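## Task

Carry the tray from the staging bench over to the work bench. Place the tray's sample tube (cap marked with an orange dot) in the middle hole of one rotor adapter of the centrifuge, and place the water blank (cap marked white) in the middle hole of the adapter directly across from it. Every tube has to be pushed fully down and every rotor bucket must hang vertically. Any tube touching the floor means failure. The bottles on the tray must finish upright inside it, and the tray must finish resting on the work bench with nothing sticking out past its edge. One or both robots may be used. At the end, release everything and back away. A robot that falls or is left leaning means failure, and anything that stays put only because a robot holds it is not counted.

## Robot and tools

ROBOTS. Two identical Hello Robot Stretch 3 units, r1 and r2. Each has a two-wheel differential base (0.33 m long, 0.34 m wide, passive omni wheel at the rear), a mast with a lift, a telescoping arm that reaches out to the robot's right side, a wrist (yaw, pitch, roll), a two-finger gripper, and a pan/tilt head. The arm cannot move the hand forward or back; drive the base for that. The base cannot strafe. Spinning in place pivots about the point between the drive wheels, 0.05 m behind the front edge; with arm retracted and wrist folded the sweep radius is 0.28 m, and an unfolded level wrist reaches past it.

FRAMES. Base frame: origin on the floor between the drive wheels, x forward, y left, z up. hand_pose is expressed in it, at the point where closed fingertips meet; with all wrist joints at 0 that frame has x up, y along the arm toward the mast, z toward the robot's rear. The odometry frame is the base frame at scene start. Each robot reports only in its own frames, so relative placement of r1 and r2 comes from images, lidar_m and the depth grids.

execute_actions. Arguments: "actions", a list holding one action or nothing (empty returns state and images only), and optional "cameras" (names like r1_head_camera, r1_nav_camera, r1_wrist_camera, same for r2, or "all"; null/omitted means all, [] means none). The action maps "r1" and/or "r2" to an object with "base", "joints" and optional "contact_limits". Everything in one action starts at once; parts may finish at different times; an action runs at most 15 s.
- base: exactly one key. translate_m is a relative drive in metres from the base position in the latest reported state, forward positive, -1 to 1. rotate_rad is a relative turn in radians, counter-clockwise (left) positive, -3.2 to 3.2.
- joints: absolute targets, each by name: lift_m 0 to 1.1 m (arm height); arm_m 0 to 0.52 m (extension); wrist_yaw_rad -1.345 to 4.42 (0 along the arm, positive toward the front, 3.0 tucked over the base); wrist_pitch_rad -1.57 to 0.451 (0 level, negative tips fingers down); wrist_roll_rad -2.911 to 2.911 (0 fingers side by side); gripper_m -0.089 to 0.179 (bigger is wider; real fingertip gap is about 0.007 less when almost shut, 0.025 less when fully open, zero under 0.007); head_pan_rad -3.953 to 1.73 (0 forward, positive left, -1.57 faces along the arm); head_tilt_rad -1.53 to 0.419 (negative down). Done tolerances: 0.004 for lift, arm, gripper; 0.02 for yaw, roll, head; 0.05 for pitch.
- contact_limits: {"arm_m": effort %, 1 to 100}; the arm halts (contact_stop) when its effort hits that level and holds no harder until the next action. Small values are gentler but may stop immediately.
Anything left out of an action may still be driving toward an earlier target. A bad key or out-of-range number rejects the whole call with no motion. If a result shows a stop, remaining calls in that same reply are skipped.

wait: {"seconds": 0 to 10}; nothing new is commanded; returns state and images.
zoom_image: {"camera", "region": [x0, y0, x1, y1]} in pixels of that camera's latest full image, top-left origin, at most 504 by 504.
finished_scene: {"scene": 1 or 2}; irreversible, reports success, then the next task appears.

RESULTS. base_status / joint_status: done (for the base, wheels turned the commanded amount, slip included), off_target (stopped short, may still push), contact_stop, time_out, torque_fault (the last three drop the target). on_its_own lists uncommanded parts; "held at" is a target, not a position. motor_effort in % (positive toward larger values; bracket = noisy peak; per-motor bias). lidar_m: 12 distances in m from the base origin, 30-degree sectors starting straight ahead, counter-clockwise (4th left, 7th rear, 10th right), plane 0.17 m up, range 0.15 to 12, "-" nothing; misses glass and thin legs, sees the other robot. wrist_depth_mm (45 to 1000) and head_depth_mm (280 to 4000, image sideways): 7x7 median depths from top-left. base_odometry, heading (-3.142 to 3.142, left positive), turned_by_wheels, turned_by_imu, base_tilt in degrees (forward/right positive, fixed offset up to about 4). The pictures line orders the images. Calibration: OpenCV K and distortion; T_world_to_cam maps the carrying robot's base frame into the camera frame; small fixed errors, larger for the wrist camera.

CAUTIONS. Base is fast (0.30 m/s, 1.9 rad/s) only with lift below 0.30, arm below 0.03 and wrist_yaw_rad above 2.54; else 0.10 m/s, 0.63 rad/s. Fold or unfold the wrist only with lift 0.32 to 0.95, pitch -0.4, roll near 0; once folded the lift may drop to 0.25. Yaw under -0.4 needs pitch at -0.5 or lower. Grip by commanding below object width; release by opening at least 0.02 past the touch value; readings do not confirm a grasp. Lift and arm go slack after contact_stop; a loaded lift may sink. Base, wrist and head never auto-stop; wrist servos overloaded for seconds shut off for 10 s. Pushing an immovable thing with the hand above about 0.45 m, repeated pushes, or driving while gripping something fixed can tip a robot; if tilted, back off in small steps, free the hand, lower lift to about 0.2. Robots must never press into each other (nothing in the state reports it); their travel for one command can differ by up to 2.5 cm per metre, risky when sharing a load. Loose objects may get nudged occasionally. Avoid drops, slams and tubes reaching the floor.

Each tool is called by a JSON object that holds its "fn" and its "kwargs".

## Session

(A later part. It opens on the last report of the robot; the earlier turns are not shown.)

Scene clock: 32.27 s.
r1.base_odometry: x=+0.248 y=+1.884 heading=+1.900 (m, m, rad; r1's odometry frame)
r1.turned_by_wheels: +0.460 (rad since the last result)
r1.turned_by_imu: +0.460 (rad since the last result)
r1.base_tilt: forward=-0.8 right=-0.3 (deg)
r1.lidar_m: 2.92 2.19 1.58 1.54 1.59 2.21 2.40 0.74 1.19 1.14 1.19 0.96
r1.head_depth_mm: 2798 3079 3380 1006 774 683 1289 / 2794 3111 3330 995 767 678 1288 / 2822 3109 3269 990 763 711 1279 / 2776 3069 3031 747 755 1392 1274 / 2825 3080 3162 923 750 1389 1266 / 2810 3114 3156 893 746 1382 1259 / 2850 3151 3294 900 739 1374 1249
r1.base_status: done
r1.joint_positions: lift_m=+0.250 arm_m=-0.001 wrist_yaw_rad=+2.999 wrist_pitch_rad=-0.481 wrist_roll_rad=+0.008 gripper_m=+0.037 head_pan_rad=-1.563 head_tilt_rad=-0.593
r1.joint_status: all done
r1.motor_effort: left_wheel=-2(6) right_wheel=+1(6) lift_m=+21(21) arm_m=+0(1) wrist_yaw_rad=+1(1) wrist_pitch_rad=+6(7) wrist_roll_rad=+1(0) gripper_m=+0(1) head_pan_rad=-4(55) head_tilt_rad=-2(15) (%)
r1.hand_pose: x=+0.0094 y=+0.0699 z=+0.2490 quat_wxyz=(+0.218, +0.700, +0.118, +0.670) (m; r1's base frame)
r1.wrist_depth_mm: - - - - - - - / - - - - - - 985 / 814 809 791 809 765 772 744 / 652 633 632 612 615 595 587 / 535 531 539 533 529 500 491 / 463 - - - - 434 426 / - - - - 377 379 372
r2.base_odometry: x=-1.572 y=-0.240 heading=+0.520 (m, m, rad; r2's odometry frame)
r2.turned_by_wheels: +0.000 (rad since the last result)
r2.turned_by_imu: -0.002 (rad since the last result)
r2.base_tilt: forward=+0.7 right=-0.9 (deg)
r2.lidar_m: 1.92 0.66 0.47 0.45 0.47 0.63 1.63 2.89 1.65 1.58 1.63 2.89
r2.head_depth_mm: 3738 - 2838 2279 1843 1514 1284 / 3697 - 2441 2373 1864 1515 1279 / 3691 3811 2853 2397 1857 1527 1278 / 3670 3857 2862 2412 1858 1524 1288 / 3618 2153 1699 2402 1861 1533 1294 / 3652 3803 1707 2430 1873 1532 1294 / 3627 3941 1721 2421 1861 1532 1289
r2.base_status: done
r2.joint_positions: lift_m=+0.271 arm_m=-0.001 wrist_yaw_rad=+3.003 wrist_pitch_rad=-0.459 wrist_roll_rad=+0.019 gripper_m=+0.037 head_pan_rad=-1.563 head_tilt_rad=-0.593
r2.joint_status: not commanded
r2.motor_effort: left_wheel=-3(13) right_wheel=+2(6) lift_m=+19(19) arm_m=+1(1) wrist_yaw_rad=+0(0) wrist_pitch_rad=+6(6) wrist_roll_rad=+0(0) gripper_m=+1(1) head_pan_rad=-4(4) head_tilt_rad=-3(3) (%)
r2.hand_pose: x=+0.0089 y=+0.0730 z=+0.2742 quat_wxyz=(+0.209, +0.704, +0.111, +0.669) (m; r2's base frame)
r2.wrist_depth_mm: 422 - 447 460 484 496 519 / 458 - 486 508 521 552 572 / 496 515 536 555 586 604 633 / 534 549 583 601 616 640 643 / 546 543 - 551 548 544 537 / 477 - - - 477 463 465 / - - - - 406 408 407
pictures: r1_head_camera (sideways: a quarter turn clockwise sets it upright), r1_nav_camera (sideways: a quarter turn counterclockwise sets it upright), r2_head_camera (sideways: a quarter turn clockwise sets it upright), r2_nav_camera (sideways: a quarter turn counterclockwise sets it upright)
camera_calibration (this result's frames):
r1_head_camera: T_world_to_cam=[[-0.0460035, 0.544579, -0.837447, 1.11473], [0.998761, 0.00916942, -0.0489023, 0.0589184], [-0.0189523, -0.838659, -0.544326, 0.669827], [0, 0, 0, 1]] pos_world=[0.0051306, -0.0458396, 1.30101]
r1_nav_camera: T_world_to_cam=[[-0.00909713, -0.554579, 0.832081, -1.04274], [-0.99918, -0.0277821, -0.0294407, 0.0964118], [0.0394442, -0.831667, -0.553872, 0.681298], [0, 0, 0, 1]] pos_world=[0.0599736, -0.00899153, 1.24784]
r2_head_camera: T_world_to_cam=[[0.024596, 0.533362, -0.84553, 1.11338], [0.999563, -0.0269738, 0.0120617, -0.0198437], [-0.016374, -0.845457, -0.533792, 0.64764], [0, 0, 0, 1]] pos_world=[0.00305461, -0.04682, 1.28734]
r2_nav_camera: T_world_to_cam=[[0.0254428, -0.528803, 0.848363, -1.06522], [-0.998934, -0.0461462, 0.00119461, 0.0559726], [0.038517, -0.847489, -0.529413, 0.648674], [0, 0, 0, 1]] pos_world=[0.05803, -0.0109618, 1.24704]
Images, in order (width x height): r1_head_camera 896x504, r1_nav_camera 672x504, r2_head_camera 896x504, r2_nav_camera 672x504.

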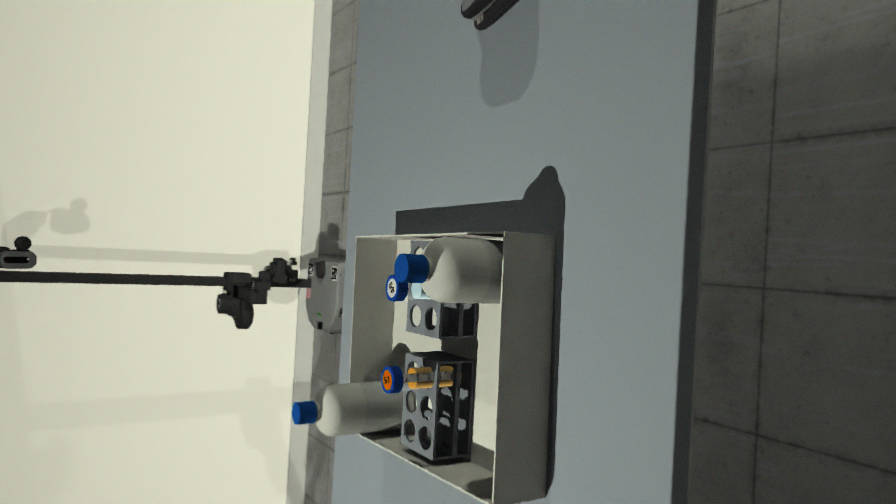

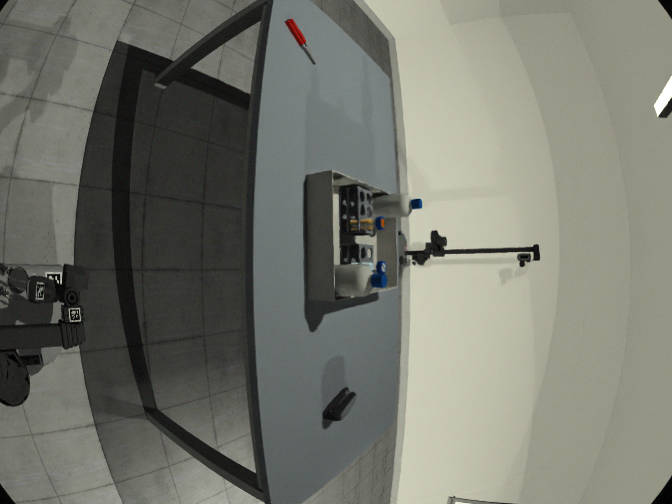

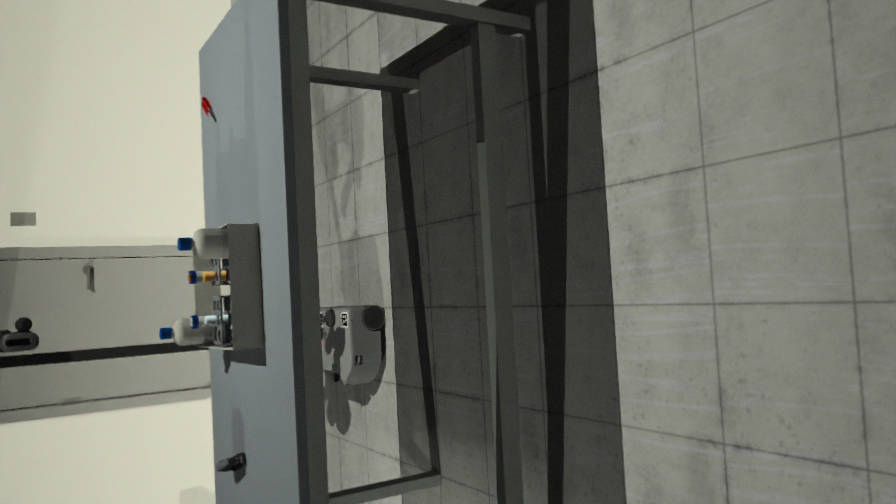

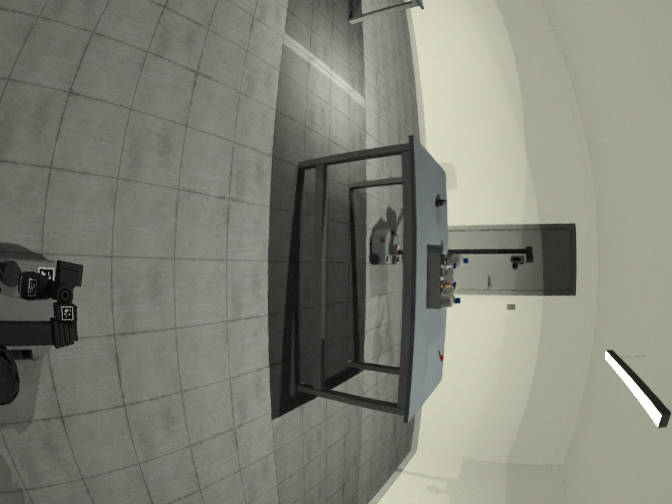

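{"fn": "execute_actions", "kwargs": {"actions": [{"r1":{"base":{"translate_m":0.12},"joints":{"lift_m":0.6,"wrist_pitch_rad":-0.4}},"r2":{"base":{"rotate_rad":-1.51}}}], "cameras": []}}

{"fn": "execute_actions", "kwargs": {"actions": [{"r1":{"joints":{"lift_m":1.08,"wrist_yaw_rad":1.57}},"r2":{"base":{"translate_m":0.9}}}], "cameras": []}}

{"fn": "execute_actions", "kwargs": {"actions": [{"r1":{"joints":{"wrist_pitch_rad":-1.57,"wrist_roll_rad":1.57,"gripper_m":0.07}},"r2":{"base":{"rotate_rad":1.51},"joints":{"lift_m":0.6,"wrist_pitch_rad":-0.4}}}], "cameras": ["r1_wrist_camera"]}}

{"fn": "execute_actions", "kwargs": {"actions": [{"r1":{"joints":{"wrist_yaw_rad":0}},"r2":{"joints":{"lift_m":1.08,"wrist_yaw_rad":1.57}}}], "cameras": ["r1_wrist_camera"]}}

{"fn": "execute_actions", "kwargs": {"actions": [{"r1":{"joints":{"arm_m":0.4}},"r2":{"joints":{"wrist_pitch_rad":-1.57,"wrist_roll_rad":1.57,"gripper_m":0.07,"wrist_yaw_rad":0.8}}}], "cameras": []}}

{"fn": "execute_actions", "kwargs": {"actions": [{"r2":{"joints":{"wrist_yaw_rad":0,"arm_m":0.3}}}]}}

Scene clock: 48.80 s.
r1.base_odometry: x=+0.210 y=+1.997 heading=+1.899 (m, m, rad; r1's odometry frame)
r1.turned_by_wheels: +0.000 (rad since the last result)
r1.turned_by_imu: +0.001 (rad since the last result)
r1.base_tilt: forward=-0.7 right=-0.3 (deg)
r1.lidar_m: 2.80 2.20 1.61 1.53 1.60 2.22 2.51 0.83 1.18 1.14 1.19 0.86
r1.head_depth_mm: 2816 3077 3360 1008 774 685 1285 / 2798 3074 3332 999 766 678 1286 / 2777 3062 3255 752 754 715 1278 / 2822 3064 2931 905 753 1392 1273 / 2839 3145 1081 922 751 1386 1265 / 2838 3109 3292 924 744 1379 1259 / 2842 3132 3274 953 741 1373 1251
r1.base_status: done
r1.joint_positions: lift_m=+0.600 arm_m=-0.001 wrist_yaw_rad=+2.999 wrist_pitch_rad=-0.419 wrist_roll_rad=+0.008 gripper_m=+0.037 head_pan_rad=-1.563 head_tilt_rad=-0.593
r1.joint_status: all done
r1.motor_effort: left_wheel=-1(6) right_wheel=+1(7) lift_m=+26(30) arm_m=+0(1) wrist_yaw_rad=+0(1) wrist_pitch_rad=+10(11) wrist_roll_rad=+0(1) gripper_m=+0(1) head_pan_rad=-5(4) head_tilt_rad=-2(2) (%)
r1.hand_pose: x=+0.0105 y=+0.0780 z=+0.6123 quat_wxyz=(+0.197, +0.703, +0.097, +0.677) (m; r1's base frame)
r1.wrist_depth_mm: - - - - - - - / - - - - - - - / - - - - - - - / - - - - - - - / - - - - - - - / 930 921 - 871 - 889 844 / 795 807 - 768 755 756 763
r2.base_odometry: x=-1.572 y=-0.240 heading=-0.990 (m, m, rad; r2's odometry frame)
r2.turned_by_wheels: -1.510 (rad since the last result)
r2.turned_by_imu: -1.515 (rad since the last result)
r2.base_tilt: forward=+0.6 right=-0.8 (deg)
r2.lidar_m: 1.58 1.66 2.90 1.54 0.62 0.46 0.45 0.47 0.67 2.07 2.93 1.62
r2.head_depth_mm: 1419 1439 1459 1481 1500 1426 1277 / 2090 2134 2178 2161 1836 1516 1279 / 2419 2633 2878 2383 1864 1533 1285 / 2429 2634 2879 2381 1866 1521 1287 / 2419 2652 2856 2402 1850 1521 1281 / 2369 2594 2866 2423 1872 1523 1298 / 2405 2617 2904 2431 1881 1536 1291
r2.base_status: done
r2.joint_positions: lift_m=+0.271 arm_m=-0.001 wrist_yaw_rad=+3.003 wrist_pitch_rad=-0.459 wrist_roll_rad=+0.019 gripper_m=+0.037 head_pan_rad=-1.563 head_tilt_rad=-0.593
r2.joint_status: not commanded
r2.motor_effort: left_wheel=+1(11) right_wheel=-3(9) lift_m=+19(19) arm_m=+1(1) wrist_yaw_rad=-1(0) wrist_pitch_rad=+6(6) wrist_roll_rad=+0(0) gripper_m=+0(0) head_pan_rad=-4(5) head_tilt_rad=-3(3) (%)
r2.hand_pose: x=+0.0089 y=+0.0730 z=+0.2742 quat_wxyz=(+0.209, +0.704, +0.111, +0.669) (m; r2's base frame)
r2.wrist_depth_mm: 622 - - - - - - / 638 - - - - - - / 606 746 806 823 797 805 804 / 599 649 643 649 648 646 640 / 534 541 - 544 552 540 539 / 480 - - - 481 466 466 / - - - - 406 406 408
pictures: none
No camera images: the call's "cameras" was empty. Leave "cameras" out to get every camera's image.

Scene clock: 54.00 s.
r1.base_odometry: x=+0.210 y=+1.997 heading=+1.899 (m, m, rad; r1's odometry frame)
r1.turned_by_wheels: +0.000 (rad since the last result)
r1.turned_by_imu: +0.000 (rad since the last result)
r1.base_tilt: forward=-0.8 right=-0.3 (deg)
r1.lidar_m: 2.81 2.18 1.61 1.53 1.60 2.22 2.51 0.84 1.18 1.14 1.19 0.86
r1.head_depth_mm: 2786 - - - - 1438 1294 / 2767 - - - - - 1283 / 2730 - - - - - 1281 / 2821 3129 3249 930 - - 1198 / 2818 3113 1080 920 771 - - / 2811 3096 3303 924 770 - - / 2837 3150 3272 992 - - 1180
r1.base_status: not commanded
r1.joint_positions: lift_m=+1.080 arm_m=-0.001 wrist_yaw_rad=+1.572 wrist_pitch_rad=-0.419 wrist_roll_rad=+0.008 gripper_m=+0.037 head_pan_rad=-1.563 head_tilt_rad=-0.593
r1.joint_status: all done
r1.motor_effort: left_wheel=-1(2) right_wheel=+2(1) lift_m=+27(26) arm_m=-1(2) wrist_yaw_rad=-1(0) wrist_pitch_rad=+9(10) wrist_roll_rad=+0(0) gripper_m=+0(1) head_pan_rad=-5(5) head_tilt_rad=-4(3) (%)
r1.hand_pose: x=+0.2029 y=-0.1439 z=+1.0924 quat_wxyz=(+0.592, +0.595, -0.387, +0.383) (m; r1's base frame)
r1.wrist_depth_mm: - - - - - - - / - - - - - - - / - - - - - - - / - - - - - 797 781 / - - - - - 676 617 / - - - - - 963 530 / - - - - - - 460
r2.base_odometry: x=-1.078 y=-0.992 heading=-0.990 (m, m, rad; r2's odometry frame)
r2.turned_by_wheels: +0.000 (rad since the last result)
r2.turned_by_imu: +0.002 (rad since the last result)
r2.base_tilt: forward=+0.7 right=-0.8 (deg)
r2.lidar_m: 0.68 0.72 2.48 3.13 1.84 1.38 1.35 1.42 1.99 2.83 0.93 0.70
r2.head_depth_mm: 2445 2664 2885 2355 1859 1517 1283 / 2413 2677 2874 2390 1863 1517 1276 / 2435 2670 2871 2383 1852 1510 1283 / 2419 2639 2920 2377 1870 1517 1280 / 2440 2657 2867 2410 1878 1532 1293 / 2423 2644 2909 2399 1879 1537 1286 / 2427 2620 2941 2432 1863 1527 1297
r2.base_status: done
r2.joint_positions: lift_m=+0.271 arm_m=-0.001 wrist_yaw_rad=+3.003 wrist_pitch_rad=-0.459 wrist_roll_rad=+0.019 gripper_m=+0.037 head_pan_rad=-1.563 head_tilt_rad=-0.593
r2.joint_status: not commanded
r2.motor_effort: left_wheel=+1(10) right_wheel=-3(8) lift_m=+19(19) arm_m=+1(1) wrist_yaw_rad=-1(0) wrist_pitch_rad=+6(6) wrist_roll_rad=+0(0) gripper_m=+1(0) head_pan_rad=-4(4) head_tilt_rad=-2(2) (%)
r2.hand_pose: x=+0.0089 y=+0.0730 z=+0.2741 quat_wxyz=(+0.209, +0.704, +0.111, +0.669) (m; r2's base frame)
r2.wrist_depth_mm: - - - - - - - / - - - - - - 958 / 798 800 820 796 806 808 784 / 656 648 656 646 655 652 641 / 544 538 - 548 548 537 539 / 484 - - - 479 461 466 / - - - - 408 407 407
pictures: none
No camera images: the call's "cameras" was empty. Leave "cameras" out to get every camera's image.

Scene clock: 57.83 s.
r1.base_odometry: x=+0.210 y=+1.997 heading=+1.899 (m, m, rad; r1's odometry frame)
r1.turned_by_wheels: +0.000 (rad since the last result)
r1.turned_by_imu: +0.000 (rad since the last result)
r1.base_tilt: forward=-0.8 right=-0.3 (deg)
r1.lidar_m: 2.81 2.19 1.61 1.53 1.60 2.22 2.51 0.84 1.18 1.14 1.18 0.86
r1.head_depth_mm: 2788 - - - - - - / 2778 - - - - - - / 2774 - - - - 715 - / 2791 1906 2044 927 754 1396 1298 / 2847 3088 1083 918 751 1388 1259 / 2860 3142 3313 924 746 1382 1260 / 2843 3139 3240 953 740 1369 1259
r1.base_status: not commanded
r1.joint_positions: lift_m=+1.080 arm_m=-0.001 wrist_yaw_rad=+1.571 wrist_pitch_rad=-1.557 wrist_roll_rad=+1.563 gripper_m=+0.070 head_pan_rad=-1.563 head_tilt_rad=-0.593
r1.joint_status: all done
joint sent to its limit — the command would take r1.wrist_pitch_rad past its lower limit, so that joint was sent only as far as its limit.
r1.motor_effort: left_wheel=-2(1) right_wheel=+0(0) lift_m=+26(26) arm_m=+0(1) wrist_yaw_rad=-1(2) wrist_pitch_rad=-4(7) wrist_roll_rad=+3(2) gripper_m=+0(81) head_pan_rad=-5(5) head_tilt_rad=-3(2) (%)
r1.hand_pose: x=-0.0423 y=-0.1441 z=+0.9620 quat_wxyz=(+0.499, +0.505, -0.501, -0.494) (m; r1's base frame)
r1.wrist_depth_mm: - - - - - - - / - - - - - - - / - - - - - - - / - - - - - - - / - - - - - - - / - - - - - - - / - - - - - - -
r2.base_odometry: x=-1.078 y=-0.992 heading=+0.520 (m, m, rad; r2's odometry frame)
r2.turned_by_wheels: +1.510 (rad since the last result)
r2.turned_by_imu: +1.519 (rad since the last result)
r2.base_tilt: forward=+0.7 right=-0.9 (deg)
r2.lidar_m: 2.49 1.95 1.41 1.35 1.40 1.89 2.84 0.99 0.71 0.68 0.71 0.94
r2.head_depth_mm: 2986 3261 1372 976 876 1518 1226 / 2942 3208 1368 943 869 1516 1230 / 2921 3212 1276 939 862 1514 1201 / 2942 3139 1267 944 852 1523 1204 / 1501 3131 1178 944 855 1528 1239 / 2859 3189 1396 1002 855 1526 1236 / 2884 3119 3283 1002 846 1538 1216
r2.base_status: done
r2.joint_positions: lift_m=+0.599 arm_m=-0.001 wrist_yaw_rad=+3.003 wrist_pitch_rad=-0.421 wrist_roll_rad=+0.019 gripper_m=+0.037 head_pan_rad=-1.563 head_tilt_rad=-0.593
r2.joint_status: all done
r2.motor_effort: left_wheel=-3(10) right_wheel=+3(11) lift_m=+46(50) arm_m=+1(1) wrist_yaw_rad=+0(0) wrist_pitch_rad=+9(10) wrist_roll_rad=+0(0) gripper_m=+1(0) head_pan_rad=-4(3) head_tilt_rad=-2(3) (%)
r2.hand_pose: x=+0.0096 y=+0.0779 z=+0.6115 quat_wxyz=(+0.196, +0.706, +0.098, +0.673) (m; r2's base frame)
r2.wrist_depth_mm: - - - - - - - / - - - - - - - / - - - - - - - / - - - - - - - / - - - - - - - / 885 866 - 881 913 872 874 / 765 772 737 762 758 762 752
pictures: r1_wrist_camera
camera_calibration (this result's frames):
r1_wrist_camera: T_world_to_cam=[[-0.99954, 0.00964487, -0.0287494, -0.0074606], [0.00528485, 0.988967, 0.148039, 0.0349939], [0.02986, 0.147819, -0.988564, 1.13287], [0, 0, 0, 1]] pos_world=[-0.0414696, -0.201995, 1.11452]
Images, in order (width x height): r1_wrist_camera 644x364.

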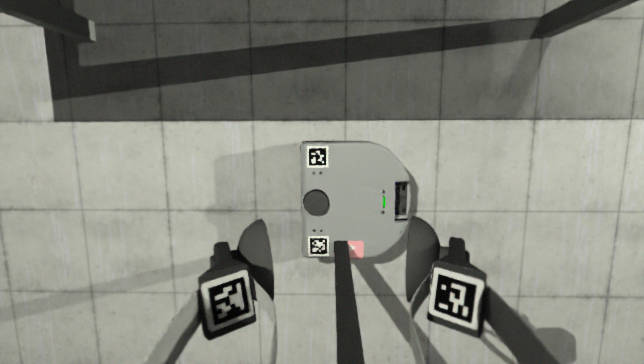

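Scene clock: 63.03 s.
r1.base_odometry: x=+0.210 y=+1.997 heading=+1.899 (m, m, rad; r1's odometry frame)
r1.turned_by_wheels: +0.000 (rad since the last result)
r1.turned_by_imu: +0.000 (rad since the last result)
r1.base_tilt: forward=-0.7 right=-0.3 (deg)
r1.lidar_m: 2.81 2.19 1.61 1.53 1.59 2.22 2.52 0.84 1.18 1.14 1.19 0.86
r1.head_depth_mm: 2770 - - - - - - / 2791 - - - - - - / 1564 - - - - - - / 1765 3048 3208 923 755 659 - / 2865 3106 1079 921 749 647 - / 2837 3136 3294 921 745 1379 1261 / 2841 3131 3249 951 741 1376 1255
r1.base_status: not commanded
r1.joint_positions: lift_m=+1.080 arm_m=-0.001 wrist_yaw_rad=+0.002 wrist_pitch_rad=-1.558 wrist_roll_rad=+1.564 gripper_m=+0.070 head_pan_rad=-1.563 head_tilt_rad=-0.593
r1.joint_status: all done
r1.motor_effort: left_wheel=-1(1) right_wheel=+1(1) lift_m=+26(26) arm_m=+0(1) wrist_yaw_rad=-1(1) wrist_pitch_rad=-4(5) wrist_roll_rad=+3(4) gripper_m=+0(0) head_pan_rad=-5(5) head_tilt_rad=-2(3) (%)
r1.hand_pose: x=-0.0216 y=-0.1230 z=+0.9620 quat_wxyz=(+0.003, +0.003, -0.711, -0.703) (m; r1's base frame)
r1.wrist_depth_mm: - - - - - - - / - - - - - - - / - - - - - - - / - - - - - - - / 420 - - - - - - / 402 - - - - - - / 406 - - - - - -
r2.base_odometry: x=-1.078 y=-0.992 heading=+0.520 (m, m, rad; r2's odometry frame)
r2.turned_by_wheels: +0.000 (rad since the last result)
r2.turned_by_imu: +0.000 (rad since the last result)
r2.base_tilt: forward=+0.6 right=-0.8 (deg)
r2.lidar_m: 2.48 1.95 1.41 1.35 1.39 1.89 2.84 0.99 0.71 0.68 0.70 0.94
r2.head_depth_mm: 2896 - - - - 1435 1223 / 2900 - - - - 1421 1232 / 2842 - - - - - 1227 / 2791 - 1247 951 - - - / 1541 3127 1171 946 825 - - / 2889 3107 1408 994 825 - - / 2840 3121 3292 1002 830 - -
r2.base_status: not commanded
r2.joint_positions: lift_m=+1.079 arm_m=-0.001 wrist_yaw_rad=+1.572 wrist_pitch_rad=-0.420 wrist_roll_rad=+0.019 gripper_m=+0.037 head_pan_rad=-1.563 head_tilt_rad=-0.593
r2.joint_status: all done
r2.motor_effort: left_wheel=-4(4) right_wheel=+3(3) lift_m=+47(48) arm_m=+1(1) wrist_yaw_rad=-1(1) wrist_pitch_rad=+9(9) wrist_roll_rad=+0(0) gripper_m=-1(0) head_pan_rad=-4(4) head_tilt_rad=-2(1) (%)
r2.hand_pose: x=+0.2027 y=-0.1440 z=+1.0916 quat_wxyz=(+0.590, +0.597, -0.390, +0.379) (m; r2's base frame)
r2.wrist_depth_mm: - - - - - - - / - - - - - - - / - - - - - - - / - - - - - - - / - - - - - - 660 / - - - - - - 840 / - - - - - - -
pictures: r1_wrist_camera
camera_calibration (this result's frames):
r1_wrist_camera: T_world_to_cam=[[0.00995411, 0.999552, -0.028233, 0.156018], [0.988963, -0.00566674, 0.148056, -0.0871531], [0.147829, -0.0293951, -0.988576, 1.1099], [0, 0, 0, 1]] pos_world=[-0.0794368, -0.123817, 1.11452]
Images, in order (width x height): r1_wrist_camera 644x364.

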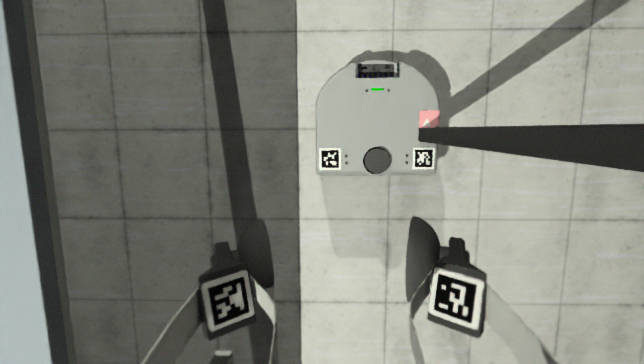

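Scene clock: 67.17 s.
r1.base_odometry: x=+0.210 y=+1.997 heading=+1.899 (m, m, rad; r1's odometry frame)
r1.turned_by_wheels: +0.000 (rad since the last result)
r1.turned_by_imu: +0.000 (rad since the last result)
r1.base_tilt: forward=-0.7 right=-0.3 (deg)
r1.lidar_m: 2.81 2.19 1.61 1.54 1.60 2.21 2.51 0.83 1.18 1.14 1.19 0.87
r1.head_depth_mm: - 3059 3326 1007 774 683 1296 / - 3190 3266 998 769 679 1286 / - - 3278 750 755 713 1278 / 1538 3071 2083 935 755 1401 1274 / 2804 3115 1079 920 749 1389 1262 / 2860 3113 3313 920 745 1379 1258 / 2837 3130 3285 951 739 1375 1252
r1.base_status: not commanded
r1.joint_positions: lift_m=+1.080 arm_m=+0.400 wrist_yaw_rad=+0.000 wrist_pitch_rad=-1.558 wrist_roll_rad=+1.565 gripper_m=+0.070 head_pan_rad=-1.563 head_tilt_rad=-0.593
r1.joint_status: all done
r1.motor_effort: left_wheel=-1(2) right_wheel=+0(1) lift_m=+27(26) arm_m=+5(5) wrist_yaw_rad=+0(1) wrist_pitch_rad=-4(4) wrist_roll_rad=+3(3) gripper_m=+2(1) head_pan_rad=-4(5) head_tilt_rad=-2(3) (%)
r1.hand_pose: x=-0.0215 y=-0.5234 z=+0.9620 quat_wxyz=(+0.002, +0.002, -0.711, -0.703) (m; r1's base frame)
r1.wrist_depth_mm: 340 335 333 329 - - - / 189 211 339 340 - - - / 209 220 345 353 - - - / 335 360 356 354 - - - / 345 369 360 366 - - - / 318 372 - 376 379 - - / 344 381 379 383 - - -
r2.base_odometry: x=-1.078 y=-0.992 heading=+0.520 (m, m, rad; r2's odometry frame)
r2.turned_by_wheels: +0.000 (rad since the last result)
r2.turned_by_imu: +0.000 (rad since the last result)
r2.base_tilt: forward=+0.7 right=-0.7 (deg)
r2.lidar_m: 2.48 1.95 1.41 1.35 1.39 1.88 2.83 0.98 0.71 0.68 0.70 0.94
r2.head_depth_mm: 2917 - - - - - - / 2865 - - - - - - / 2860 - - - - 1552 - / 2805 - 1244 1072 1693 1525 1217 / 1522 3092 1175 951 854 1532 1229 / 2869 3155 1414 993 851 1536 1239 / 2891 3118 3283 997 843 1543 1215
r2.base_status: not commanded
r2.joint_positions: lift_m=+1.079 arm_m=-0.001 wrist_yaw_rad=+0.802 wrist_pitch_rad=-1.544 wrist_roll_rad=+1.563 gripper_m=+0.070 head_pan_rad=-1.563 head_tilt_rad=-0.593
r2.joint_status: all done
joint sent to its limit — the command would take r2.wrist_pitch_rad past its lower limit, so that joint was sent only as far as its limit.
r2.motor_effort: left_wheel=-4(4) right_wheel=+3(3) lift_m=+47(47) arm_m=+1(1) wrist_yaw_rad=-1(2) wrist_pitch_rad=-3(8) wrist_roll_rad=+5(3) gripper_m=+0(95) head_pan_rad=-4(3) head_tilt_rad=-2(3) (%)
r2.hand_pose: x=-0.0341 y=-0.1319 z=+0.9613 quat_wxyz=(+0.275, +0.282, -0.658, -0.641) (m; r2's base frame)
r2.wrist_depth_mm: - - - - - - - / - - - - - - - / - - - - - - - / - - - - - - - / - - - - - - - / - - - - - - - / - - - - - - -
pictures: none
No camera images: the call's "cameras" was empty. Leave "cameras" out to get every camera's image.

Scene clock: 70.60 s.
r1.base_odometry: x=+0.210 y=+1.997 heading=+1.899 (m, m, rad; r1's odometry frame)
r1.turned_by_wheels: +0.000 (rad since the last result)
r1.turned_by_imu: +0.000 (rad since the last result)
r1.base_tilt: forward=-0.8 right=-0.2 (deg)
r1.lidar_m: 2.81 2.19 1.61 1.53 1.59 2.22 2.52 0.84 1.18 1.14 1.18 0.86
r1.head_depth_mm: - 3074 3305 1010 773 684 1295 / - 3195 3274 998 769 678 1291 / - - 3257 750 752 712 1279 / 1567 3041 2085 934 752 1396 1273 / 2818 3097 1084 921 751 1384 1270 / 2821 3124 3348 919 745 1389 1262 / 2835 3098 3260 951 739 1374 1251
r1.base_status: not commanded
r1.joint_positions: lift_m=+1.080 arm_m=+0.400 wrist_yaw_rad=+0.000 wrist_pitch_rad=-1.558 wrist_roll_rad=+1.565 gripper_m=+0.070 head_pan_rad=-1.563 head_tilt_rad=-0.593
r1.joint_status: not commanded
r1.motor_effort: left_wheel=-2(2) right_wheel=+1(1) lift_m=+27(26) arm_m=+5(5) wrist_yaw_rad=+0(0) wrist_pitch_rad=-4(4) wrist_roll_rad=+3(3) gripper_m=-1(1) head_pan_rad=-5(5) head_tilt_rad=-3(3) (%)
r1.hand_pose: x=-0.0215 y=-0.5234 z=+0.9620 quat_wxyz=(+0.002, +0.002, -0.711, -0.703) (m; r1's base frame)
r1.wrist_depth_mm: 337 336 334 331 - - - / 190 213 334 342 - - - / 210 218 349 347 - - - / 327 357 352 357 - - - / 346 362 360 363 - - - / 318 378 - 371 376 - - / 347 382 384 384 - - -
r2.base_odometry: x=-1.078 y=-0.992 heading=+0.520 (m, m, rad; r2's odometry frame)
r2.turned_by_wheels: +0.000 (rad since the last result)
r2.turned_by_imu: +0.000 (rad since the last result)
r2.base_tilt: forward=+0.7 right=-1.0 (deg)
r2.lidar_m: 2.48 1.95 1.41 1.35 1.39 1.88 2.83 0.98 0.71 0.68 0.70 0.94
r2.head_depth_mm: - 3228 1369 975 877 1510 1220 / - 3344 3428 947 866 1513 1224 / - - 1285 937 857 1510 1205 / - - - 948 848 1529 1209 / 1531 3088 1174 940 854 1530 1236 / 2875 3156 1408 992 851 1536 1235 / 2879 3090 3232 999 844 1540 1211
r2.base_status: not commanded
r2.joint_positions: lift_m=+1.079 arm_m=+0.300 wrist_yaw_rad=+0.000 wrist_pitch_rad=-1.545 wrist_roll_rad=+1.564 gripper_m=+0.070 head_pan_rad=-1.563 head_tilt_rad=-0.593
r2.joint_status: all done
r2.motor_effort: left_wheel=-3(3) right_wheel=+3(3) lift_m=+47(47) arm_m=+4(4) wrist_yaw_rad=+0(0) wrist_pitch_rad=-3(3) wrist_roll_rad=+4(5) gripper_m=+1(1) head_pan_rad=-4(4) head_tilt_rad=-2(2) (%)
r2.hand_pose: x=-0.0215 y=-0.4269 z=+0.9614 quat_wxyz=(+0.003, +0.002, -0.716, -0.698) (m; r2's base frame)
r2.wrist_depth_mm: 338 - - - - - - / 348 - - - - - - / 356 - - - - - - / 367 - - - - - - / 376 - - - - - - / 386 390 - - - - - / 396 - - - - - -
pictures: r1_head_camera (sideways: a quarter turn clockwise sets it upright), r1_nav_camera (sideways: a quarter turn counterclockwise sets it upright), r1_wrist_camera, r2_head_camera (sideways: a quarter turn clockwise sets it upright), r2_nav_camera (sideways: a quarter turn counterclockwise sets it upright), r2_wrist_camera
camera_calibration (this result's frames):
r1_head_camera: T_world_to_cam=[[-0.0457897, 0.544597, -0.837447, 1.11472], [0.998765, 0.00877735, -0.0489023, 0.0589184], [-0.0192815, -0.838652, -0.544326, 0.669829], [0, 0, 0, 1]] pos_world=[0.0051126, -0.0458392, 1.30101]
r1_nav_camera: T_world_to_cam=[[-0.00931484, -0.554576, 0.832081, -1.04274], [-0.999191, -0.0273899, -0.0294407, 0.0964119], [0.0391177, -0.831682, -0.553872, 0.6813], [0, 0, 0, 1]] pos_world=[0.0599701, -0.00901268, 1.24784]
r1_wrist_camera: T_world_to_cam=[[0.0121961, 0.999543, -0.0276534, 0.55576], [0.988947, -0.00797067, 0.148055, -0.0906693], [0.147767, -0.0291534, -0.988592, 1.09827], [0, 0, 0, 1]] pos_world=[-0.0793998, -0.52421, 1.11454]
r2_head_camera: T_world_to_cam=[[0.0246415, 0.533526, -0.845425, 1.11325], [0.999561, -0.0270637, 0.0120549, -0.0198348], [-0.0164487, -0.845351, -0.533958, 0.647856], [0, 0, 0, 1]] pos_world=[0.00305049, -0.0468169, 1.28733]
r2_nav_camera: T_world_to_cam=[[0.0253978, -0.528972, 0.848259, -1.06508], [-0.998938, -0.046059, 0.00118703, 0.0559825], [0.0384421, -0.847389, -0.52958, 0.648891], [0, 0, 0, 1]] pos_world=[0.058029, -0.0109556, 1.24704]
r2_wrist_camera: T_world_to_cam=[[-0.010852, 0.999204, -0.0383901, 0.461712], [0.988538, 0.0165018, 0.150065, -0.0795133], [0.15058, -0.0363216, -0.98793, 1.10352], [0, 0, 0, 1]] pos_world=[-0.0825558, -0.419951, 1.11986]
Images, in order (width x height): r1_head_camera 896x504, r1_nav_camera 672x504, r1_wrist_camera 644x364, r2_head_camera 896x504, r2_nav_camera 672x504, r2_wrist_camera 644x364.

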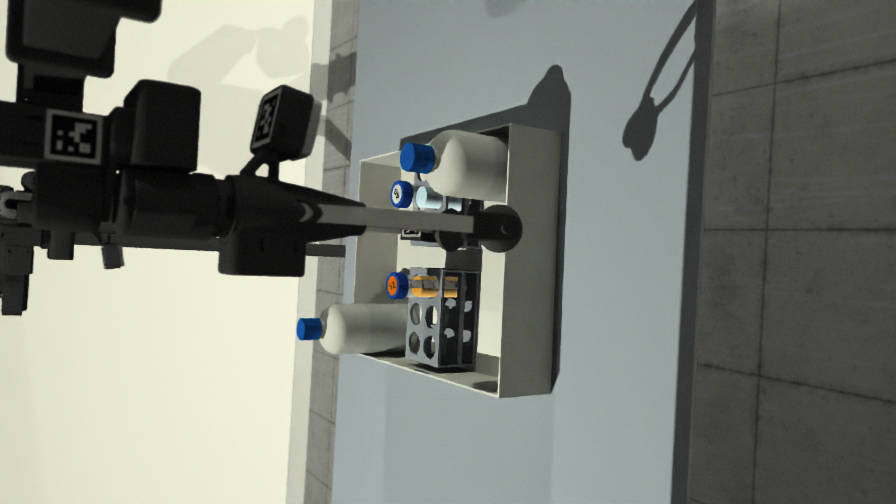

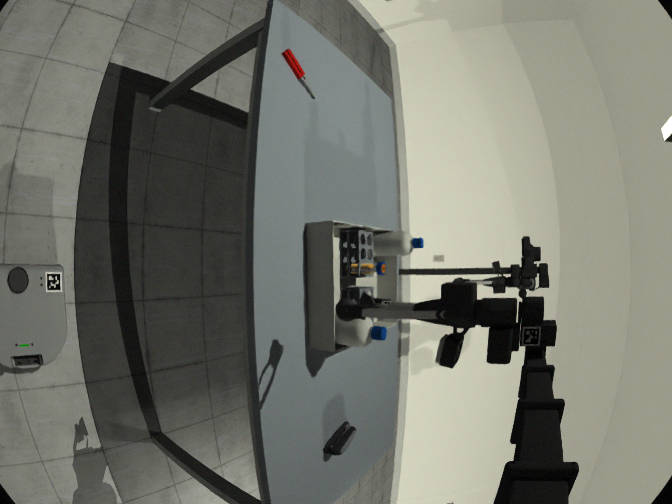

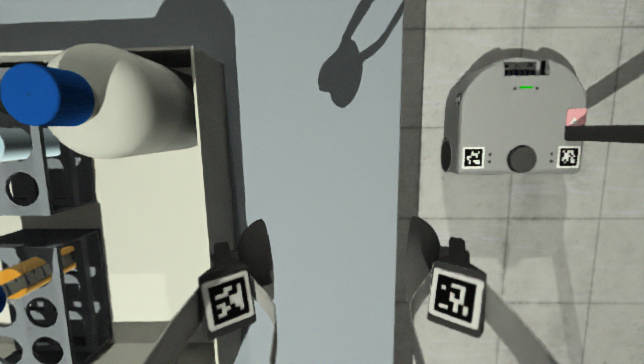

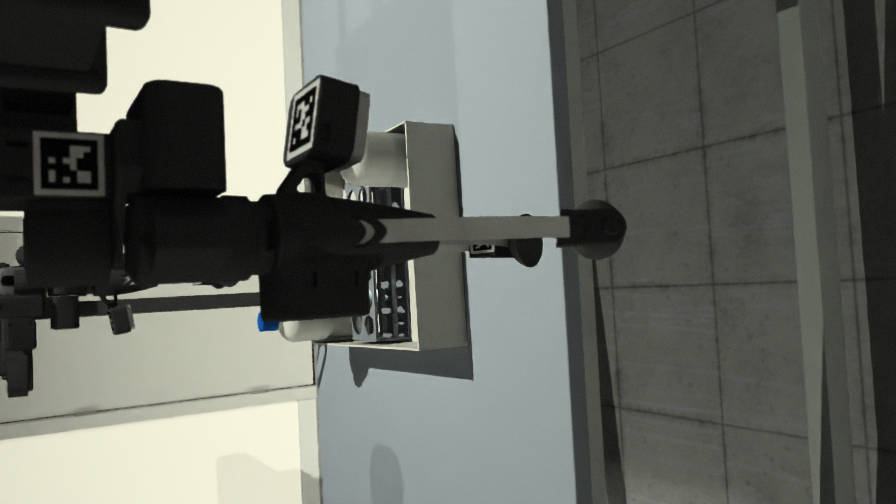

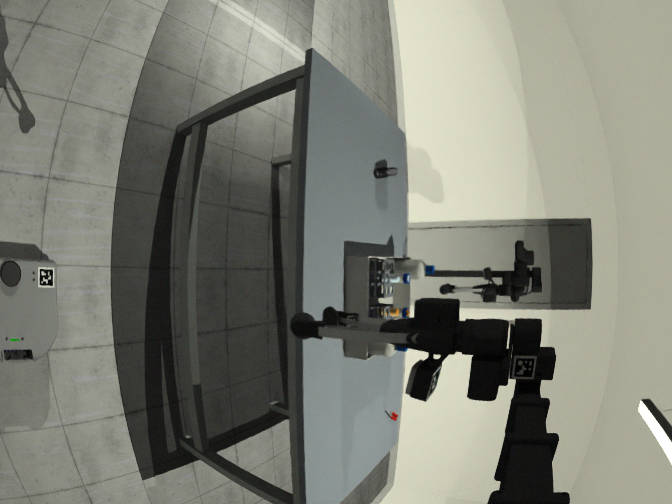

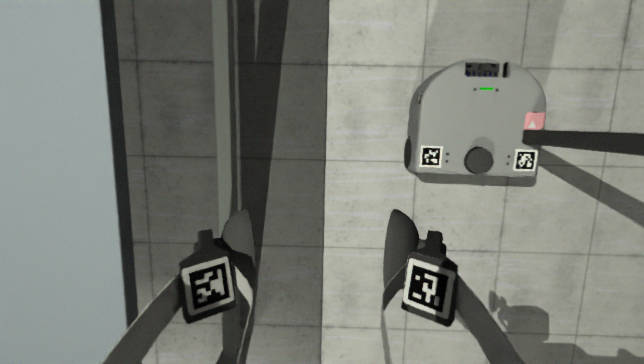

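{"fn": "execute_actions", "kwargs": {"actions": [{"r1":{"base":{"translate_m":0.015},"joints":{"arm_m":0.5}},"r2":{"base":{"rotate_rad":-1.62},"joints":{"arm_m":0.0}}}], "cameras": []}}

{"fn": "execute_actions", "kwargs": {"actions": [{"r1":{"joints":{"lift_m":1.0}},"r2":{"base":{"translate_m":0.29}}}], "cameras": ["r1_wrist_camera"]}}

{"fn": "execute_actions", "kwargs": {"actions": [{"r2":{"base":{"rotate_rad":1.62}}}], "cameras": []}}

{"fn": "execute_actions", "kwargs": {"actions": [{"r2":{"joints":{"arm_m":0.43,"lift_m":1.02}}}], "cameras": ["r1_head_camera","r2_wrist_camera","r2_head_camera"]}}

Scene clock: 76.87 s.
r1.base_odometry: x=+0.205 y=+2.011 heading=+1.899 (m, m, rad; r1's odometry frame)
r1.turned_by_wheels: +0.000 (rad since the last result)
r1.turned_by_imu: +0.000 (rad since the last result)
r1.base_tilt: forward=-0.8 right=-0.3 (deg)
r1.lidar_m: 2.80 2.19 1.61 1.53 1.59 2.22 2.52 0.85 1.18 1.14 1.18 0.85
r1.head_depth_mm: - 3096 3320 1008 772 684 1296 / 2890 3081 3302 957 765 678 1284 / - 3061 3226 869 752 713 1276 / 1675 3020 3309 898 754 1397 1273 / 2823 3147 1217 917 751 1381 1262 / 2832 3105 3329 959 746 1381 1261 / 2844 3140 3303 952 739 1374 1257
r1.base_status: done
r1.joint_positions: lift_m=+1.080 arm_m=+0.500 wrist_yaw_rad=+0.000 wrist_pitch_rad=-1.558 wrist_roll_rad=+1.565 gripper_m=+0.070 head_pan_rad=-1.563 head_tilt_rad=-0.593
r1.joint_status: all done
r1.motor_effort: left_wheel=-2(2) right_wheel=+1(5) lift_m=+26(27) arm_m=+5(5) wrist_yaw_rad=+0(0) wrist_pitch_rad=-4(4) wrist_roll_rad=+3(3) gripper_m=+1(0) head_pan_rad=-5(4) head_tilt_rad=-3(2) (%)
r1.hand_pose: x=-0.0215 y=-0.6234 z=+0.9620 quat_wxyz=(+0.002, +0.002, -0.711, -0.703) (m; r1's base frame)
r1.wrist_depth_mm: 334 336 205 328 328 332 - / 335 310 177 280 336 340 - / 319 289 347 346 345 343 - / 356 333 356 352 351 356 - / 368 326 358 362 359 - - / 360 309 - 372 375 - - / 342 323 351 377 385 - -
r2.base_odometry: x=-1.078 y=-0.992 heading=-1.100 (m, m, rad; r2's odometry frame)
r2.turned_by_wheels: -1.620 (rad since the last result)
r2.turned_by_imu: -1.632 (rad since the last result)
r2.base_tilt: forward=+0.7 right=-0.8 (deg)
r2.lidar_m: 0.68 0.70 0.91 2.48 2.07 1.43 1.35 1.38 1.79 2.84 1.03 0.72
r2.head_depth_mm: 2452 - - - - - - / 2447 - - - - - - / 2407 - - - - - - / 2430 - 2866 2444 1871 - - / 2439 2652 2898 2405 1867 1595 - / 2418 2619 2890 2402 1874 1537 1296 / 2371 2594 2821 2426 1887 1533 1299
r2.base_status: done
r2.joint_positions: lift_m=+1.079 arm_m=+0.000 wrist_yaw_rad=+0.000 wrist_pitch_rad=-1.546 wrist_roll_rad=+1.564 gripper_m=+0.070 head_pan_rad=-1.563 head_tilt_rad=-0.593
r2.joint_status: all done
r2.motor_effort: left_wheel=+2(6) right_wheel=-3(8) lift_m=+47(47) arm_m=-1(1) wrist_yaw_rad=+1(0) wrist_pitch_rad=-3(3) wrist_roll_rad=+4(4) gripper_m=+0(1) head_pan_rad=-4(4) head_tilt_rad=-2(3) (%)
r2.hand_pose: x=-0.0215 y=-0.1274 z=+0.9614 quat_wxyz=(+0.003, +0.002, -0.716, -0.698) (m; r2's base frame)
r2.wrist_depth_mm: - - - - - - - / - - - - - - - / - - - - - - - / - - - - - - - / - - - - - - - / - - - - - - - / - - - - - - -
pictures: none
No camera images: the call's "cameras" was empty. Leave "cameras" out to get every camera's image.

Scene clock: 80.73 s.
r1.base_odometry: x=+0.205 y=+2.011 heading=+1.899 (m, m, rad; r1's odometry frame)
r1.turned_by_wheels: +0.000 (rad since the last result)
r1.turned_by_imu: +0.000 (rad since the last result)
r1.base_tilt: forward=-0.7 right=-0.3 (deg)
r1.lidar_m: 2.79 2.19 1.61 1.54 1.60 2.22 2.54 0.85 1.18 1.14 1.19 0.85
r1.head_depth_mm: 2786 2975 3166 1006 776 683 1294 / 2770 - 3301 958 765 679 1283 / 2774 - 1441 868 751 714 1276 / 1378 3075 3241 898 753 1392 1275 / 2823 3123 1219 919 752 1391 1264 / 2841 3143 3326 958 745 1382 1266 / 2844 3125 3270 949 739 1375 1251
r1.base_status: not commanded
r1.joint_positions: lift_m=+1.000 arm_m=+0.500 wrist_yaw_rad=+0.000 wrist_pitch_rad=-1.558 wrist_roll_rad=+1.565 gripper_m=+0.070 head_pan_rad=-1.563 head_tilt_rad=-0.593
r1.joint_status: all done
r1.motor_effort: left_wheel=-2(2) right_wheel=+1(1) lift_m=+21(22) arm_m=+5(4) wrist_yaw_rad=+1(0) wrist_pitch_rad=-4(4) wrist_roll_rad=+3(3) gripper_m=+1(1) head_pan_rad=-5(5) head_tilt_rad=-3(3) (%)
r1.hand_pose: x=-0.0215 y=-0.6234 z=+0.8823 quat_wxyz=(+0.002, +0.002, -0.711, -0.703) (m; r1's base frame)
r1.wrist_depth_mm: 202 88 119 255 253 252 931 / 211 127 124 258 261 260 - / 210 263 143 267 269 265 - / 220 271 271 276 275 270 - / 269 284 280 282 277 277 - / 224 263 - 287 283 284 - / 231 263 298 293 295 294 -
r2.base_odometry: x=-0.947 y=-1.251 heading=-1.100 (m, m, rad; r2's odometry frame)
r2.turned_by_wheels: +0.000 (rad since the last result)
r2.turned_by_imu: +0.001 (rad since the last result)
r2.base_tilt: forward=+0.8 right=-0.9 (deg)
r2.lidar_m: 0.39 0.40 0.52 2.43 2.50 1.74 1.64 1.67 2.18 2.81 0.61 0.42
r2.head_depth_mm: 2442 - - - - - - / 2384 - - - - - - / 2407 - - - - - - / 2416 - 2904 2468 1870 - - / 2390 2627 2875 2396 1867 1592 - / 2397 2614 2882 2423 1866 1536 1296 / 2352 2577 2824 2439 1875 1530 1298
r2.base_status: done
r2.joint_positions: lift_m=+1.079 arm_m=+0.000 wrist_yaw_rad=+0.000 wrist_pitch_rad=-1.546 wrist_roll_rad=+1.564 gripper_m=+0.070 head_pan_rad=-1.563 head_tilt_rad=-0.593
r2.joint_status: not commanded
r2.motor_effort: left_wheel=+2(7) right_wheel=-3(5) lift_m=+47(46) arm_m=-1(1) wrist_yaw_rad=-1(0) wrist_pitch_rad=-2(2) wrist_roll_rad=+4(4) gripper_m=+0(0) head_pan_rad=-4(4) head_tilt_rad=-3(2) (%)
r2.hand_pose: x=-0.0215 y=-0.1274 z=+0.9614 quat_wxyz=(+0.003, +0.002, -0.716, -0.698) (m; r2's base frame)
r2.wrist_depth_mm: - - - - - - - / - - - - - - - / - - - - - - - / - - - - - - - / - - - - - - - / - - - - - - - / - - - - - - -
pictures: r1_wrist_camera
camera_calibration (this result's frames):
r1_wrist_camera: T_world_to_cam=[[0.0121962, 0.999547, -0.0275011, 0.653338], [0.988947, -0.00799332, 0.148054, -0.0796771], [0.147767, -0.0290028, -0.988597, 1.01665], [0, 0, 0, 1]] pos_world=[-0.0793998, -0.624193, 1.03482]
Images, in order (width x height): r1_wrist_camera 644x364.

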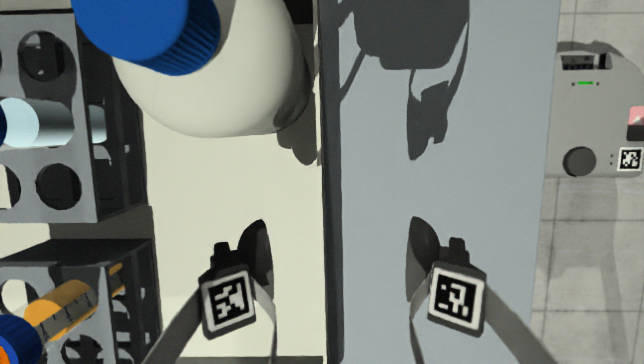

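Scene clock: 84.30 s.
r1.base_odometry: x=+0.205 y=+2.011 heading=+1.899 (m, m, rad; r1's odometry frame)
r1.turned_by_wheels: +0.000 (rad since the last result)
r1.turned_by_imu: +0.000 (rad since the last result)
r1.base_tilt: forward=-0.8 right=-0.3 (deg)
r1.lidar_m: 2.80 2.19 1.61 1.54 1.59 2.22 2.52 0.85 1.18 1.14 1.19 0.85
r1.head_depth_mm: 2793 2977 3153 1002 775 683 1294 / 2782 - 3281 959 767 679 1284 / 2708 - 2245 867 753 714 1277 / 1273 2999 1696 897 753 1389 1275 / 2813 3104 1217 917 751 1387 1265 / 2835 3128 3336 957 745 1372 1260 / 2846 3084 3278 951 738 1372 1258
r1.base_status: not commanded
r1.joint_positions: lift_m=+1.000 arm_m=+0.500 wrist_yaw_rad=+0.000 wrist_pitch_rad=-1.558 wrist_roll_rad=+1.565 gripper_m=+0.070 head_pan_rad=-1.563 head_tilt_rad=-0.593
r1.joint_status: not commanded
r1.motor_effort: left_wheel=-1(2) right_wheel=+1(1) lift_m=+21(21) arm_m=+4(5) wrist_yaw_rad=+0(0) wrist_pitch_rad=-4(4) wrist_roll_rad=+3(3) gripper_m=+1(1) head_pan_rad=-5(4) head_tilt_rad=-2(3) (%)
r1.hand_pose: x=-0.0215 y=-0.6234 z=+0.8823 quat_wxyz=(+0.002, +0.002, -0.711, -0.703) (m; r1's base frame)
r1.wrist_depth_mm: 202 88 120 254 259 252 942 / 208 126 124 258 261 258 - / 209 262 144 268 268 265 - / 220 271 275 274 274 270 - / 270 280 280 282 279 280 - / 227 263 - 287 287 283 - / 231 266 297 295 293 296 -
r2.base_odometry: x=-0.947 y=-1.251 heading=+0.520 (m, m, rad; r2's odometry frame)
r2.turned_by_wheels: +1.620 (rad since the last result)
r2.turned_by_imu: +1.632 (rad since the last result)
r2.base_tilt: forward=+0.5 right=-0.8 (deg)
r2.lidar_m: 2.44 2.36 1.71 1.64 1.69 2.28 2.82 0.57 0.41 0.39 0.41 0.55
r2.head_depth_mm: 2636 - - - - - - / 2628 - - - - - - / 2607 - - - - - - / 1944 - 2880 993 711 - - / 1116 1632 3000 868 703 657 - / 2552 2854 3055 959 748 631 570 / 2586 2886 3061 1002 775 632 571
r2.base_status: done
r2.joint_positions: lift_m=+1.079 arm_m=+0.000 wrist_yaw_rad=+0.000 wrist_pitch_rad=-1.546 wrist_roll_rad=+1.564 gripper_m=+0.070 head_pan_rad=-1.563 head_tilt_rad=-0.593
r2.joint_status: not commanded
r2.motor_effort: left_wheel=-4(8) right_wheel=+3(8) lift_m=+47(47) arm_m=-1(1) wrist_yaw_rad=+0(1) wrist_pitch_rad=-2(2) wrist_roll_rad=+4(4) gripper_m=+0(1) head_pan_rad=-4(4) head_tilt_rad=-3(3) (%)
r2.hand_pose: x=-0.0215 y=-0.1274 z=+0.9614 quat_wxyz=(+0.003, +0.002, -0.716, -0.698) (m; r2's base frame)
r2.wrist_depth_mm: 341 - - - - - - / 345 - - - - - - / 357 - - - - - - / 369 - - - - - - / 378 - - - - - - / 387 402 - - - - - / 397 - - - - - -
pictures: none
No camera images: the call's "cameras" was empty. Leave "cameras" out to get every camera's image.

Scene clock: 88.67 s.
r1.base_odometry: x=+0.205 y=+2.011 heading=+1.899 (m, m, rad; r1's odometry frame)
r1.turned_by_wheels: +0.000 (rad since the last result)
r1.turned_by_imu: +0.000 (rad since the last result)
r1.base_tilt: forward=-0.8 right=-0.3 (deg)
r1.lidar_m: 2.80 2.19 1.61 1.53 1.60 2.21 2.53 0.85 1.18 1.14 1.18 0.85
r1.head_depth_mm: 2783 2994 3175 1005 774 684 1295 / 2793 - 3296 960 766 678 1286 / 2725 - 2243 871 752 714 1282 / 1133 1615 1684 899 754 1393 1270 / 2797 3079 1219 923 751 1386 1266 / 2816 3125 3347 958 747 1380 1255 / 2831 3139 3242 952 738 1375 1255
r1.base_status: not commanded
r1.joint_positions: lift_m=+1.000 arm_m=+0.500 wrist_yaw_rad=+0.000 wrist_pitch_rad=-1.558 wrist_roll_rad=+1.565 gripper_m=+0.070 head_pan_rad=-1.563 head_tilt_rad=-0.593
r1.joint_status: not commanded
r1.motor_effort: left_wheel=-2(1) right_wheel=+1(1) lift_m=+21(21) arm_m=+5(5) wrist_yaw_rad=+0(0) wrist_pitch_rad=-4(4) wrist_roll_rad=+3(3) gripper_m=+1(1) head_pan_rad=-5(4) head_tilt_rad=-3(3) (%)
r1.hand_pose: x=-0.0215 y=-0.6234 z=+0.8823 quat_wxyz=(+0.002, +0.002, -0.711, -0.703) (m; r1's base frame)
r1.wrist_depth_mm: 202 88 120 253 254 252 941 / 209 127 124 258 261 259 - / 208 262 144 268 269 264 - / 221 274 273 274 272 272 - / 271 281 280 281 279 282 - / 226 263 - 286 289 286 - / 231 265 296 292 297 295 -
r2.base_odometry: x=-0.947 y=-1.251 heading=+0.520 (m, m, rad; r2's odometry frame)
r2.turned_by_wheels: +0.000 (rad since the last result)
r2.turned_by_imu: +0.000 (rad since the last result)
r2.base_tilt: forward=+0.7 right=-0.7 (deg)
r2.lidar_m: 2.44 2.36 1.71 1.64 1.69 2.29 2.82 0.57 0.41 0.39 0.40 0.55
r2.head_depth_mm: 2734 - 3123 977 760 622 1228 / 2670 3053 3137 905 697 623 1200 / 2632 - 3124 983 704 626 1206 / 2557 - - 858 701 626 1207 / 1122 1633 3038 868 705 628 568 / 2535 2862 3061 957 749 632 570 / 2642 2829 3069 1004 775 631 571
r2.base_status: not commanded
r2.joint_positions: lift_m=+1.021 arm_m=+0.430 wrist_yaw_rad=+0.000 wrist_pitch_rad=-1.546 wrist_roll_rad=+1.565 gripper_m=+0.070 head_pan_rad=-1.563 head_tilt_rad=-0.593
r2.joint_status: all done
r2.motor_effort: left_wheel=-4(4) right_wheel=+3(3) lift_m=+19(43) arm_m=+4(4) wrist_yaw_rad=+1(1) wrist_pitch_rad=-2(3) wrist_roll_rad=+3(4) gripper_m=+0(0) head_pan_rad=-4(4) head_tilt_rad=-3(2) (%)
r2.hand_pose: x=-0.0215 y=-0.5567 z=+0.9025 quat_wxyz=(+0.002, +0.002, -0.716, -0.698) (m; r2's base frame)
r2.wrist_depth_mm: 227 152 149 276 278 277 970 / 232 286 219 284 285 283 - / 237 290 292 291 291 293 - / 301 300 301 298 300 298 - / 279 306 308 309 306 308 - / 255 292 315 313 - 316 - / 267 291 316 323 325 327 -
pictures: r1_head_camera (sideways: a quarter turn clockwise sets it upright), r2_head_camera (sideways: a quarter turn clockwise sets it upright), r2_wrist_camera
camera_calibration (this result's frames):
r1_head_camera: T_world_to_cam=[[-0.0457895, 0.544597, -0.837447, 1.11472], [0.998765, 0.008777, -0.0489023, 0.0589184], [-0.0192818, -0.838652, -0.544326, 0.669829], [0, 0, 0, 1]] pos_world=[0.00511259, -0.0458392, 1.30101]
r2_head_camera: T_world_to_cam=[[0.0246421, 0.533526, -0.845425, 1.11325], [0.999561, -0.0270649, 0.0120548, -0.0198348], [-0.0164497, -0.845351, -0.533959, 0.647857], [0, 0, 0, 1]] pos_world=[0.00305044, -0.0468169, 1.28733]
r2_wrist_camera: T_world_to_cam=[[-0.0102493, 0.999231, -0.0378415, 0.58874], [0.988547, 0.0158235, 0.150084, -0.0689376], [0.150567, -0.0358698, -0.987949, 1.04094], [0, 0, 0, 1]] pos_world=[-0.082549, -0.549858, 1.06102]
Images, in order (width x height): r1_head_camera 896x504, r2_head_camera 896x504, r2_wrist_camera 644x364.

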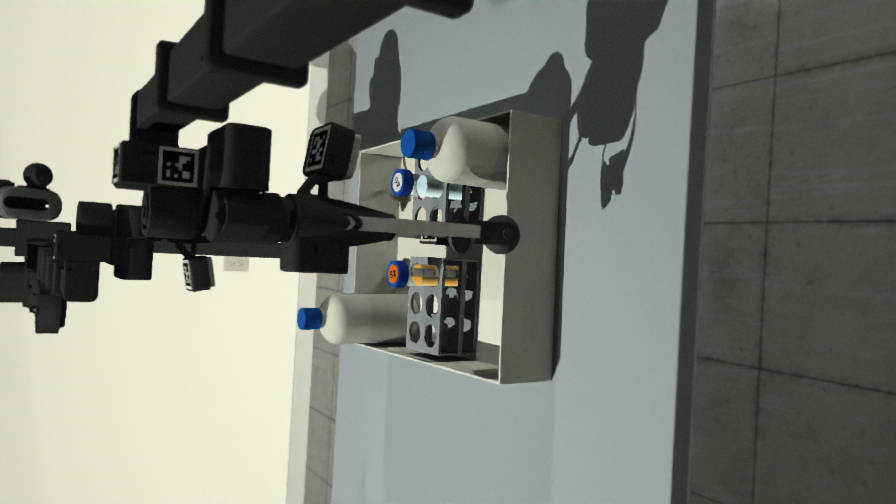

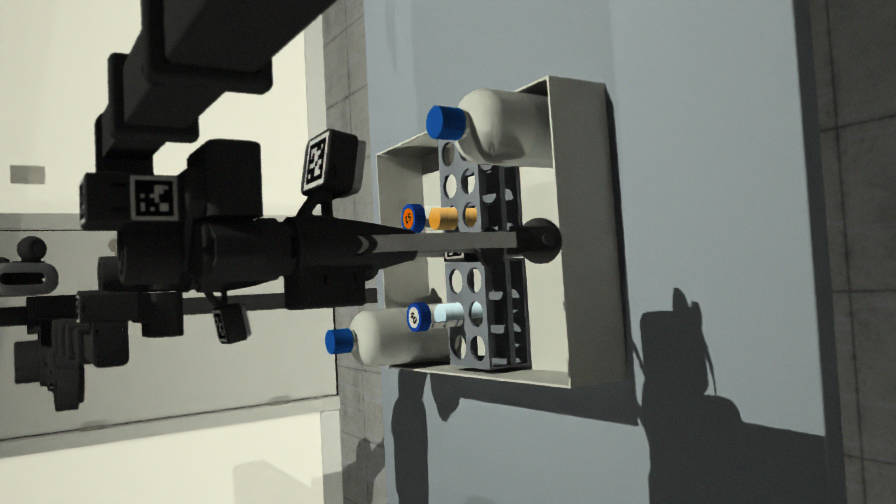

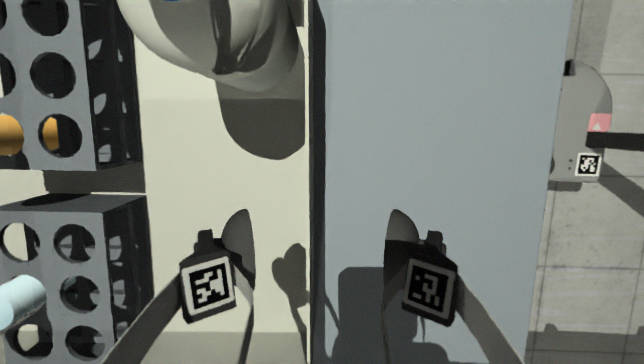

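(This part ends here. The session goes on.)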